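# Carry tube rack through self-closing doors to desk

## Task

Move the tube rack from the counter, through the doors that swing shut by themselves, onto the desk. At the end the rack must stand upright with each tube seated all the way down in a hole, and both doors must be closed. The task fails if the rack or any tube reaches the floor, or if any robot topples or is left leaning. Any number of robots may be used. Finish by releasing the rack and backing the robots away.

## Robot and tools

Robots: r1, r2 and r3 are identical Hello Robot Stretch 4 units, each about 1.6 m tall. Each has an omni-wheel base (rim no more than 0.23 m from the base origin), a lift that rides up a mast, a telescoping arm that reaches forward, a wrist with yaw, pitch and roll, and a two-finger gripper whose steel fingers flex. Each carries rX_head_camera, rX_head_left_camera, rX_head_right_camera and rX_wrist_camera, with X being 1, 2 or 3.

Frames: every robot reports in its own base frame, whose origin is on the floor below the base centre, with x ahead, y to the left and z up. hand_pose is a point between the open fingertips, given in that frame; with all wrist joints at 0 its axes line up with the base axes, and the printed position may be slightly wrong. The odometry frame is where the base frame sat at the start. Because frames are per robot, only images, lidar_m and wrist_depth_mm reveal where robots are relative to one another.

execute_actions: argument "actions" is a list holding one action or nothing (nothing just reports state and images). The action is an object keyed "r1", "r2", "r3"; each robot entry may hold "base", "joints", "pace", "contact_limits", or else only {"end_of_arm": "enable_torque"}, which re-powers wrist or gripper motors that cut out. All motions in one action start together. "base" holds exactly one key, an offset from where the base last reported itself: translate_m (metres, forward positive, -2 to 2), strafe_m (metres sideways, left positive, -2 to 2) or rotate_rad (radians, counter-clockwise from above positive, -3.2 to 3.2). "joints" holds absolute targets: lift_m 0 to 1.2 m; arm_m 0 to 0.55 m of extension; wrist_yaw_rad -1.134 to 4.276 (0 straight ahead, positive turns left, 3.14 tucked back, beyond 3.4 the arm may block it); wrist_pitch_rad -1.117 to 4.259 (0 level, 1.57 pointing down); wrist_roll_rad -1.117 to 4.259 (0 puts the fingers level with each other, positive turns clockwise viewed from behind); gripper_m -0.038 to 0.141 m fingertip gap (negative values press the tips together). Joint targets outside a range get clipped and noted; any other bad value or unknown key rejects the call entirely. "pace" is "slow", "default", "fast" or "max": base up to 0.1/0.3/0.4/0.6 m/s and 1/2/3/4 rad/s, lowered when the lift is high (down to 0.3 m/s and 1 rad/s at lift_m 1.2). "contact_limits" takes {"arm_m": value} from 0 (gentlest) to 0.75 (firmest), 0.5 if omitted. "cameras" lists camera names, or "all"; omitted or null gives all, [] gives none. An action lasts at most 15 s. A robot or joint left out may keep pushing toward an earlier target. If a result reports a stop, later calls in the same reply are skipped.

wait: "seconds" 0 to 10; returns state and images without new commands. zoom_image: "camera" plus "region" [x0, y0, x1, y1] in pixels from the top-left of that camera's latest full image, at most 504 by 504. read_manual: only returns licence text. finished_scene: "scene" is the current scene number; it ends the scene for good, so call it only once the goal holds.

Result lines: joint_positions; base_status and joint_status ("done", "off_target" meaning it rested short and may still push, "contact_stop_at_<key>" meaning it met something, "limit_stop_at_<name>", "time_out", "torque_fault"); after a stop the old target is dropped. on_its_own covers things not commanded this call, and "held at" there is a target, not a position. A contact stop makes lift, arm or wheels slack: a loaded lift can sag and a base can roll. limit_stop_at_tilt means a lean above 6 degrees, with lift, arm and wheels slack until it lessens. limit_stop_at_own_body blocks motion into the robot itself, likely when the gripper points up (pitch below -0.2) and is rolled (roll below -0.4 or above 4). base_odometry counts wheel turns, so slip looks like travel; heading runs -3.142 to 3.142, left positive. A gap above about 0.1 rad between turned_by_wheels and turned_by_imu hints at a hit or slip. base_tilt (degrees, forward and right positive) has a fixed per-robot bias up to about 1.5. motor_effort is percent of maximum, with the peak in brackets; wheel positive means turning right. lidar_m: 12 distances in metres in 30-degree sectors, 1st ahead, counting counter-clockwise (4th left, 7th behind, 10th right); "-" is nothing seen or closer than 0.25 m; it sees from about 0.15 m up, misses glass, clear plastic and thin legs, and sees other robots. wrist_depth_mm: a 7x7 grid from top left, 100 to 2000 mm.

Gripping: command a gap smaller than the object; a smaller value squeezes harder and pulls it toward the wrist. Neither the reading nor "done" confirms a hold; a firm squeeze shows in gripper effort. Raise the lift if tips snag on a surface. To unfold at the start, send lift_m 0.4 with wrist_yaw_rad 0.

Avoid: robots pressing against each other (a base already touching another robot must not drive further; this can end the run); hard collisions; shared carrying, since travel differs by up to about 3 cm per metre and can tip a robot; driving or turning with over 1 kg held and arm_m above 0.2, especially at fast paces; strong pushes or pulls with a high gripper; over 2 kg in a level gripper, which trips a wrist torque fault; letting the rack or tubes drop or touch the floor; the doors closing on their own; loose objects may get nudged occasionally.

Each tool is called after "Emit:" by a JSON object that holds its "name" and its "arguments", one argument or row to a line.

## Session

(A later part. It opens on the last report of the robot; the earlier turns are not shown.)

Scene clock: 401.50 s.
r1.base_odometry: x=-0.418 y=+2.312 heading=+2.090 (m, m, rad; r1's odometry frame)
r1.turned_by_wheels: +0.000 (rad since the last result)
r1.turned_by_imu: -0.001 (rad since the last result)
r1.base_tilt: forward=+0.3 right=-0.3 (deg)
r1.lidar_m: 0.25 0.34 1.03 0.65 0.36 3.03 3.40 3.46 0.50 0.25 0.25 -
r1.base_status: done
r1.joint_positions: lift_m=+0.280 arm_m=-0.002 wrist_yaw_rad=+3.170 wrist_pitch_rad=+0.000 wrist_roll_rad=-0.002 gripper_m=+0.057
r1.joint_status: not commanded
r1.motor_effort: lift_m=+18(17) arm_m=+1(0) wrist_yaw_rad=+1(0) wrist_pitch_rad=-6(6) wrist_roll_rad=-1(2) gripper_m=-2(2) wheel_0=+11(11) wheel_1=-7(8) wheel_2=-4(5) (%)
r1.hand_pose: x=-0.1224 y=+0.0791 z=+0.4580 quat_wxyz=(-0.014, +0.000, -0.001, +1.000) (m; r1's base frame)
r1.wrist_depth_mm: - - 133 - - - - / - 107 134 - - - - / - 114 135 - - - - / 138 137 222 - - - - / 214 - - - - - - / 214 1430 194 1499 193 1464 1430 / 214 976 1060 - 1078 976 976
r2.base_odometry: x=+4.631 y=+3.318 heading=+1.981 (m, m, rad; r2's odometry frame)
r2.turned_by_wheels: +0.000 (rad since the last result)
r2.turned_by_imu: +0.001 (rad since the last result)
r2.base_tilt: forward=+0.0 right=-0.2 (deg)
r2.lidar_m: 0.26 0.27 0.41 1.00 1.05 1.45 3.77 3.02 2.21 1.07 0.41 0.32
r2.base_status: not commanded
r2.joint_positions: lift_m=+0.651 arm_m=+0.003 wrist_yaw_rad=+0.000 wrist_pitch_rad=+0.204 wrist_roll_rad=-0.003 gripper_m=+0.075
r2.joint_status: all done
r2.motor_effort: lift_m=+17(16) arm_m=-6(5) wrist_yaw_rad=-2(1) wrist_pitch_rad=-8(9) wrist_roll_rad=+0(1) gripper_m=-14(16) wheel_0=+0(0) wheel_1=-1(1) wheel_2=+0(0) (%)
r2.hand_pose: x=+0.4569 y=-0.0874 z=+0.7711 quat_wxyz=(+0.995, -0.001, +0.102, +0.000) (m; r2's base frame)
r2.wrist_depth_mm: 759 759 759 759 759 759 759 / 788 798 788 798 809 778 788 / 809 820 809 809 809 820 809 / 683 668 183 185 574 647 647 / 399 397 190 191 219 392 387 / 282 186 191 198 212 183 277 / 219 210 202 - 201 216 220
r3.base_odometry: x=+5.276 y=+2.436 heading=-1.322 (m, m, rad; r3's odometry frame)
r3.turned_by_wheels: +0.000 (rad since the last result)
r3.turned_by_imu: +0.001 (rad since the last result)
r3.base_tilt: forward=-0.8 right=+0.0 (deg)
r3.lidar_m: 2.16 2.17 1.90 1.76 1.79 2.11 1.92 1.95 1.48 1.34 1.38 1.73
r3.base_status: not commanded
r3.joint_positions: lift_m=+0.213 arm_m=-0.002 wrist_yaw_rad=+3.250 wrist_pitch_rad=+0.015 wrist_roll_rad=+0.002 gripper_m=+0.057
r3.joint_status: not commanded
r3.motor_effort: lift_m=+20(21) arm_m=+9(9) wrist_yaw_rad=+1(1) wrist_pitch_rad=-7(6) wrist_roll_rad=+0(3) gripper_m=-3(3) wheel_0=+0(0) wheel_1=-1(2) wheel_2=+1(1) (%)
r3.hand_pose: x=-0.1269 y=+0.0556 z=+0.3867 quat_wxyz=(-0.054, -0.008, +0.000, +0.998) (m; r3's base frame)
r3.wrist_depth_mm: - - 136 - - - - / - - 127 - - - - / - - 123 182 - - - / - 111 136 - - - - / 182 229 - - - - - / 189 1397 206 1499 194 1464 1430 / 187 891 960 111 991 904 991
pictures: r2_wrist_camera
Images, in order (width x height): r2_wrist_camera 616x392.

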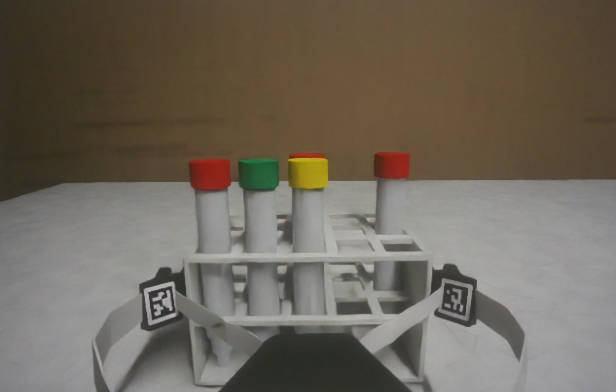

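Emit:
{"name": "execute_actions", "arguments": {
  "actions": [
    {"r2": {"joints": {"lift_m": 0.649, "gripper_m": 0.141}, "pace": "slow"}, "r1": {"base": {"translate_m": -0.25}, "pace": "slow"}}
  ],
  "cameras": ["r2_wrist_camera"]
}}

Emit:
{"name": "execute_actions", "arguments": {
  "actions": [
    {"r2": {"base": {"translate_m": -0.5}, "pace": "default"}, "r1": {"base": {"translate_m": -0.3}, "pace": "slow"}}
  ],
  "cameras": ["r2_wrist_camera", "r1_head_left_camera", "r3_head_right_camera"]
}}

Scene clock: 409.87 s.
r1.base_odometry: x=-0.294 y=+2.094 heading=+2.090 (m, m, rad; r1's odometry frame)
r1.turned_by_wheels: +0.000 (rad since the last result)
r1.turned_by_imu: -0.001 (rad since the last result)
r1.base_tilt: forward=+0.3 right=-0.4 (deg)
r1.lidar_m: - 0.25 0.36 0.33 2.03 2.72 3.16 3.22 1.75 0.46 0.25 0.25
r1.base_status: done
r1.joint_positions: lift_m=+0.280 arm_m=-0.002 wrist_yaw_rad=+3.170 wrist_pitch_rad=+0.000 wrist_roll_rad=-0.002 gripper_m=+0.057
r1.joint_status: not commanded
r1.motor_effort: lift_m=+17(17) arm_m=+0(0) wrist_yaw_rad=+1(0) wrist_pitch_rad=-6(5) wrist_roll_rad=-3(0) gripper_m=-3(4) wheel_0=+11(10) wheel_1=+0(10) wheel_2=-8(7) (%)
r1.hand_pose: x=-0.1224 y=+0.0791 z=+0.4580 quat_wxyz=(-0.014, +0.000, -0.001, +1.000) (m; r1's base frame)
r1.wrist_depth_mm: - - 133 - - - - / - 107 134 - - - - / - 114 135 - - - - / 138 136 221 - - - - / 214 - - - - - - / 214 1430 194 1499 193 1464 1499 / 214 976 1060 - 1060 976 1042
r2.base_odometry: x=+4.631 y=+3.318 heading=+1.981 (m, m, rad; r2's odometry frame)
r2.turned_by_wheels: +0.000 (rad since the last result)
r2.turned_by_imu: +0.002 (rad since the last result)
r2.base_tilt: forward=+0.0 right=-0.2 (deg)
r2.lidar_m: 0.26 0.26 0.40 1.00 1.04 1.44 3.80 3.02 2.21 1.04 0.39 0.33
r2.base_status: not commanded
r2.joint_positions: lift_m=+0.649 arm_m=+0.003 wrist_yaw_rad=+0.000 wrist_pitch_rad=+0.202 wrist_roll_rad=-0.003 gripper_m=+0.141
r2.joint_status: all done
r2.motor_effort: lift_m=+17(16) arm_m=-6(6) wrist_yaw_rad=-2(1) wrist_pitch_rad=-4(8) wrist_roll_rad=-1(1) gripper_m=+3(20) wheel_0=+0(0) wheel_1=+0(1) wheel_2=+0(0) (%)
r2.hand_pose: x=+0.4570 y=-0.0874 z=+0.7695 quat_wxyz=(+0.995, -0.001, +0.101, +0.000) (m; r2's base frame)
r2.wrist_depth_mm: 768 759 768 759 768 768 759 / 788 788 788 788 798 778 788 / 820 809 809 809 831 820 820 / 676 676 199 202 574 647 640 / 397 399 206 206 234 392 384 / 282 253 215 208 231 250 276 / 216 216 214 - 217 207 218
r3.base_odometry: x=+5.276 y=+2.436 heading=-1.322 (m, m, rad; r3's odometry frame)
r3.turned_by_wheels: +0.000 (rad since the last result)
r3.turned_by_imu: +0.001 (rad since the last result)
r3.base_tilt: forward=-0.7 right=+0.0 (deg)
r3.lidar_m: 2.16 2.18 1.93 1.77 1.79 2.10 1.91 1.95 1.47 1.36 1.38 1.75
r3.base_status: not commanded
r3.joint_positions: lift_m=+0.213 arm_m=-0.002 wrist_yaw_rad=+3.250 wrist_pitch_rad=+0.015 wrist_roll_rad=+0.002 gripper_m=+0.057
r3.joint_status: not commanded
r3.motor_effort: lift_m=+20(20) arm_m=+9(8) wrist_yaw_rad=+0(1) wrist_pitch_rad=-6(6) wrist_roll_rad=-3(1) gripper_m=-2(1) wheel_0=+0(1) wheel_1=-1(2) wheel_2=+1(1) (%)
r3.hand_pose: x=-0.1269 y=+0.0556 z=+0.3867 quat_wxyz=(-0.054, -0.008, +0.000, +0.998) (m; r3's base frame)
r3.wrist_depth_mm: - - 136 - - - - / - - 127 - - - - / - - 123 182 - - - / - 111 136 - - - - / 182 229 - - - - - / 188 1430 206 1499 194 1499 1430 / 187 891 946 111 991 891 991
pictures: r2_wrist_camera
Images, in order (width x height): r2_wrist_camera 616x392.

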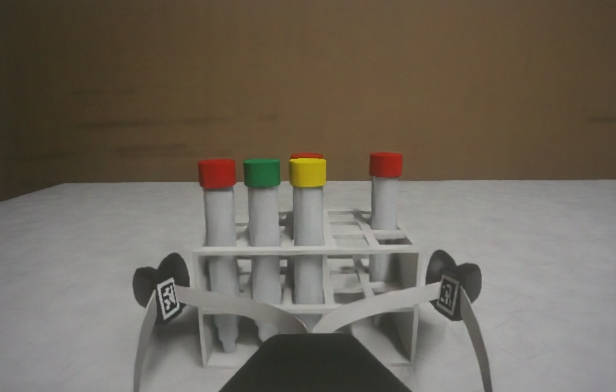

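Scene clock: 414.17 s.
r1.base_odometry: x=-0.145 y=+1.834 heading=+2.090 (m, m, rad; r1's odometry frame)
r1.turned_by_wheels: +0.000 (rad since the last result)
r1.turned_by_imu: +0.000 (rad since the last result)
r1.base_tilt: forward=+0.3 right=-0.2 (deg)
r1.lidar_m: 0.34 0.37 0.43 0.96 2.04 2.66 2.84 2.91 1.18 1.41 0.55 0.37
r1.base_status: done
r1.joint_positions: lift_m=+0.280 arm_m=-0.002 wrist_yaw_rad=+3.170 wrist_pitch_rad=+0.000 wrist_roll_rad=-0.002 gripper_m=+0.057
r1.joint_status: not commanded
r1.motor_effort: lift_m=+17(17) arm_m=+0(0) wrist_yaw_rad=+0(1) wrist_pitch_rad=-7(6) wrist_roll_rad=+2(0) gripper_m=-2(4) wheel_0=-3(9) wheel_1=-3(5) wheel_2=+3(6) (%)
r1.hand_pose: x=-0.1224 y=+0.0791 z=+0.4580 quat_wxyz=(-0.014, +0.000, -0.001, +1.000) (m; r1's base frame)
r1.wrist_depth_mm: - - 134 - - - - / - 107 134 - - - - / - 114 135 - - - - / 138 136 222 - - - - / 215 - - - - - - / 214 1430 194 1499 193 1499 1464 / 214 960 1060 - 1078 960 1060
r2.base_odometry: x=+4.830 y=+2.860 heading=+1.981 (m, m, rad; r2's odometry frame)
r2.turned_by_wheels: +0.000 (rad since the last result)
r2.turned_by_imu: +0.001 (rad since the last result)
r2.base_tilt: forward=+0.0 right=-0.3 (deg)
r2.lidar_m: 0.75 0.79 1.05 0.98 1.04 1.19 3.20 3.02 2.21 2.11 1.13 0.80
r2.base_status: done
r2.joint_positions: lift_m=+0.649 arm_m=+0.003 wrist_yaw_rad=+0.000 wrist_pitch_rad=+0.202 wrist_roll_rad=-0.003 gripper_m=+0.141
r2.joint_status: not commanded
r2.motor_effort: lift_m=+17(17) arm_m=-6(6) wrist_yaw_rad=-2(1) wrist_pitch_rad=-5(4) wrist_roll_rad=-2(2) gripper_m=-1(2) wheel_0=-2(2) wheel_1=-1(6) wheel_2=+0(7) (%)
r2.hand_pose: x=+0.4570 y=-0.0874 z=+0.7695 quat_wxyz=(+0.995, -0.001, +0.101, +0.000) (m; r2's base frame)
r2.wrist_depth_mm: 1229 1229 1205 1205 1255 1229 1229 / 1281 1255 1255 1281 1255 1255 1281 / 1336 1308 1308 1098 1308 1336 1308 / 676 676 661 654 654 640 640 / 1397 1397 1430 1397 1397 1397 1397 / 1430 1430 1397 1464 1430 1464 1430 / 1229 1205 1255 - 1255 1205 1138
r3.base_odometry: x=+5.276 y=+2.436 heading=-1.322 (m, m, rad; r3's odometry frame)
r3.turned_by_wheels: +0.000 (rad since the last result)
r3.turned_by_imu: +0.000 (rad since the last result)
r3.base_tilt: forward=-0.7 right=+0.0 (deg)
r3.lidar_m: 2.16 2.18 1.92 1.76 1.79 2.09 1.92 1.94 1.48 1.36 1.38 1.75
r3.base_status: not commanded
r3.joint_positions: lift_m=+0.213 arm_m=-0.002 wrist_yaw_rad=+3.250 wrist_pitch_rad=+0.015 wrist_roll_rad=+0.002 gripper_m=+0.057
r3.joint_status: not commanded
r3.motor_effort: lift_m=+20(20) arm_m=+8(9) wrist_yaw_rad=+1(0) wrist_pitch_rad=-7(7) wrist_roll_rad=-2(4) gripper_m=-5(3) wheel_0=+0(0) wheel_1=-1(2) wheel_2=+2(1) (%)
r3.hand_pose: x=-0.1269 y=+0.0556 z=+0.3867 quat_wxyz=(-0.054, -0.008, +0.000, +0.998) (m; r3's base frame)
r3.wrist_depth_mm: - - 136 - - - - / - - 127 - - - - / - - 124 182 - - - / - 111 135 - - - - / 182 229 - - - - - / 189 1430 206 1537 193 1464 1430 / 187 891 960 111 991 891 976
pictures: r1_head_left_camera, r2_wrist_camera, r3_head_right_camera
Images, in order (width x height): r1_head_left_camera 420x672, r2_wrist_camera 616x392, r3_head_right_camera 420x672.

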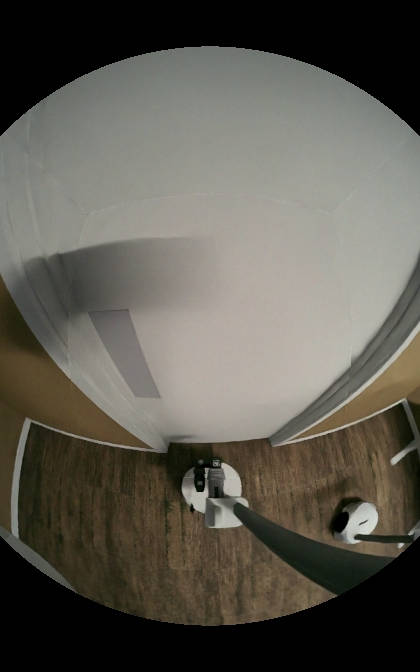

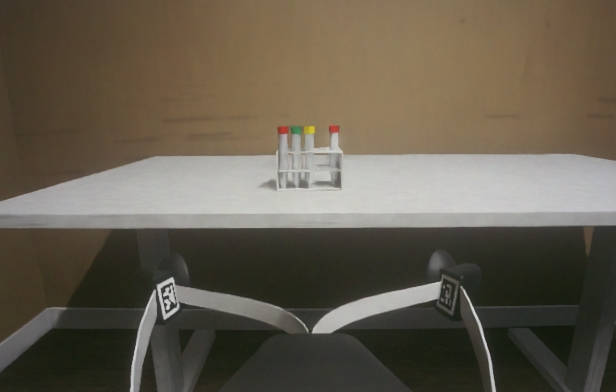

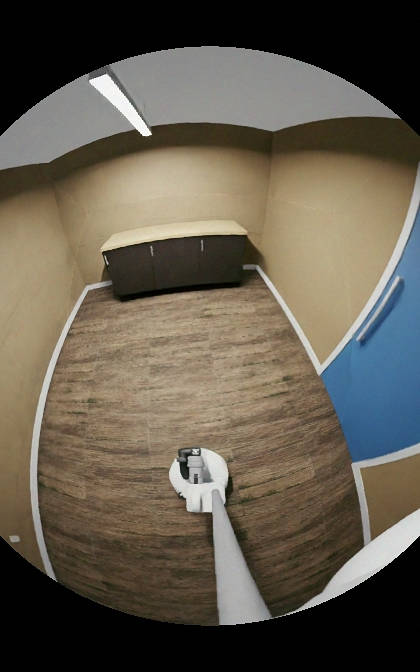

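Emit:
{"name": "zoom_image", "arguments": {
  "camera": "r2_wrist_camera",
  "region": [250, 110, 370, 200]
}}

Region (250, 110, 370, 200) of r2_wrist_camera's 616x392 image, scaled by 4.200; it fills the top 378 rows of this view, and the rest is white.

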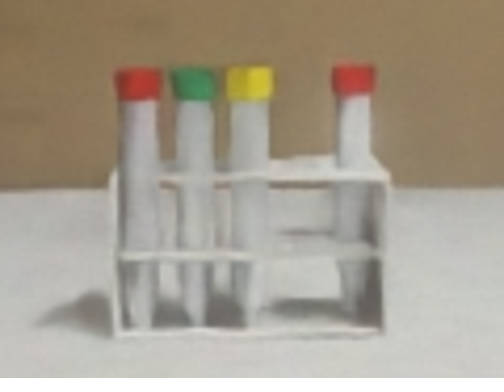

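The rack is upright, the tubes look fully seated and both doors are shut, so I'm ending scene 1.

Emit:
{"name": "finished_scene", "arguments": {
  "scene": 1
}}

The scene is finished: the task was done.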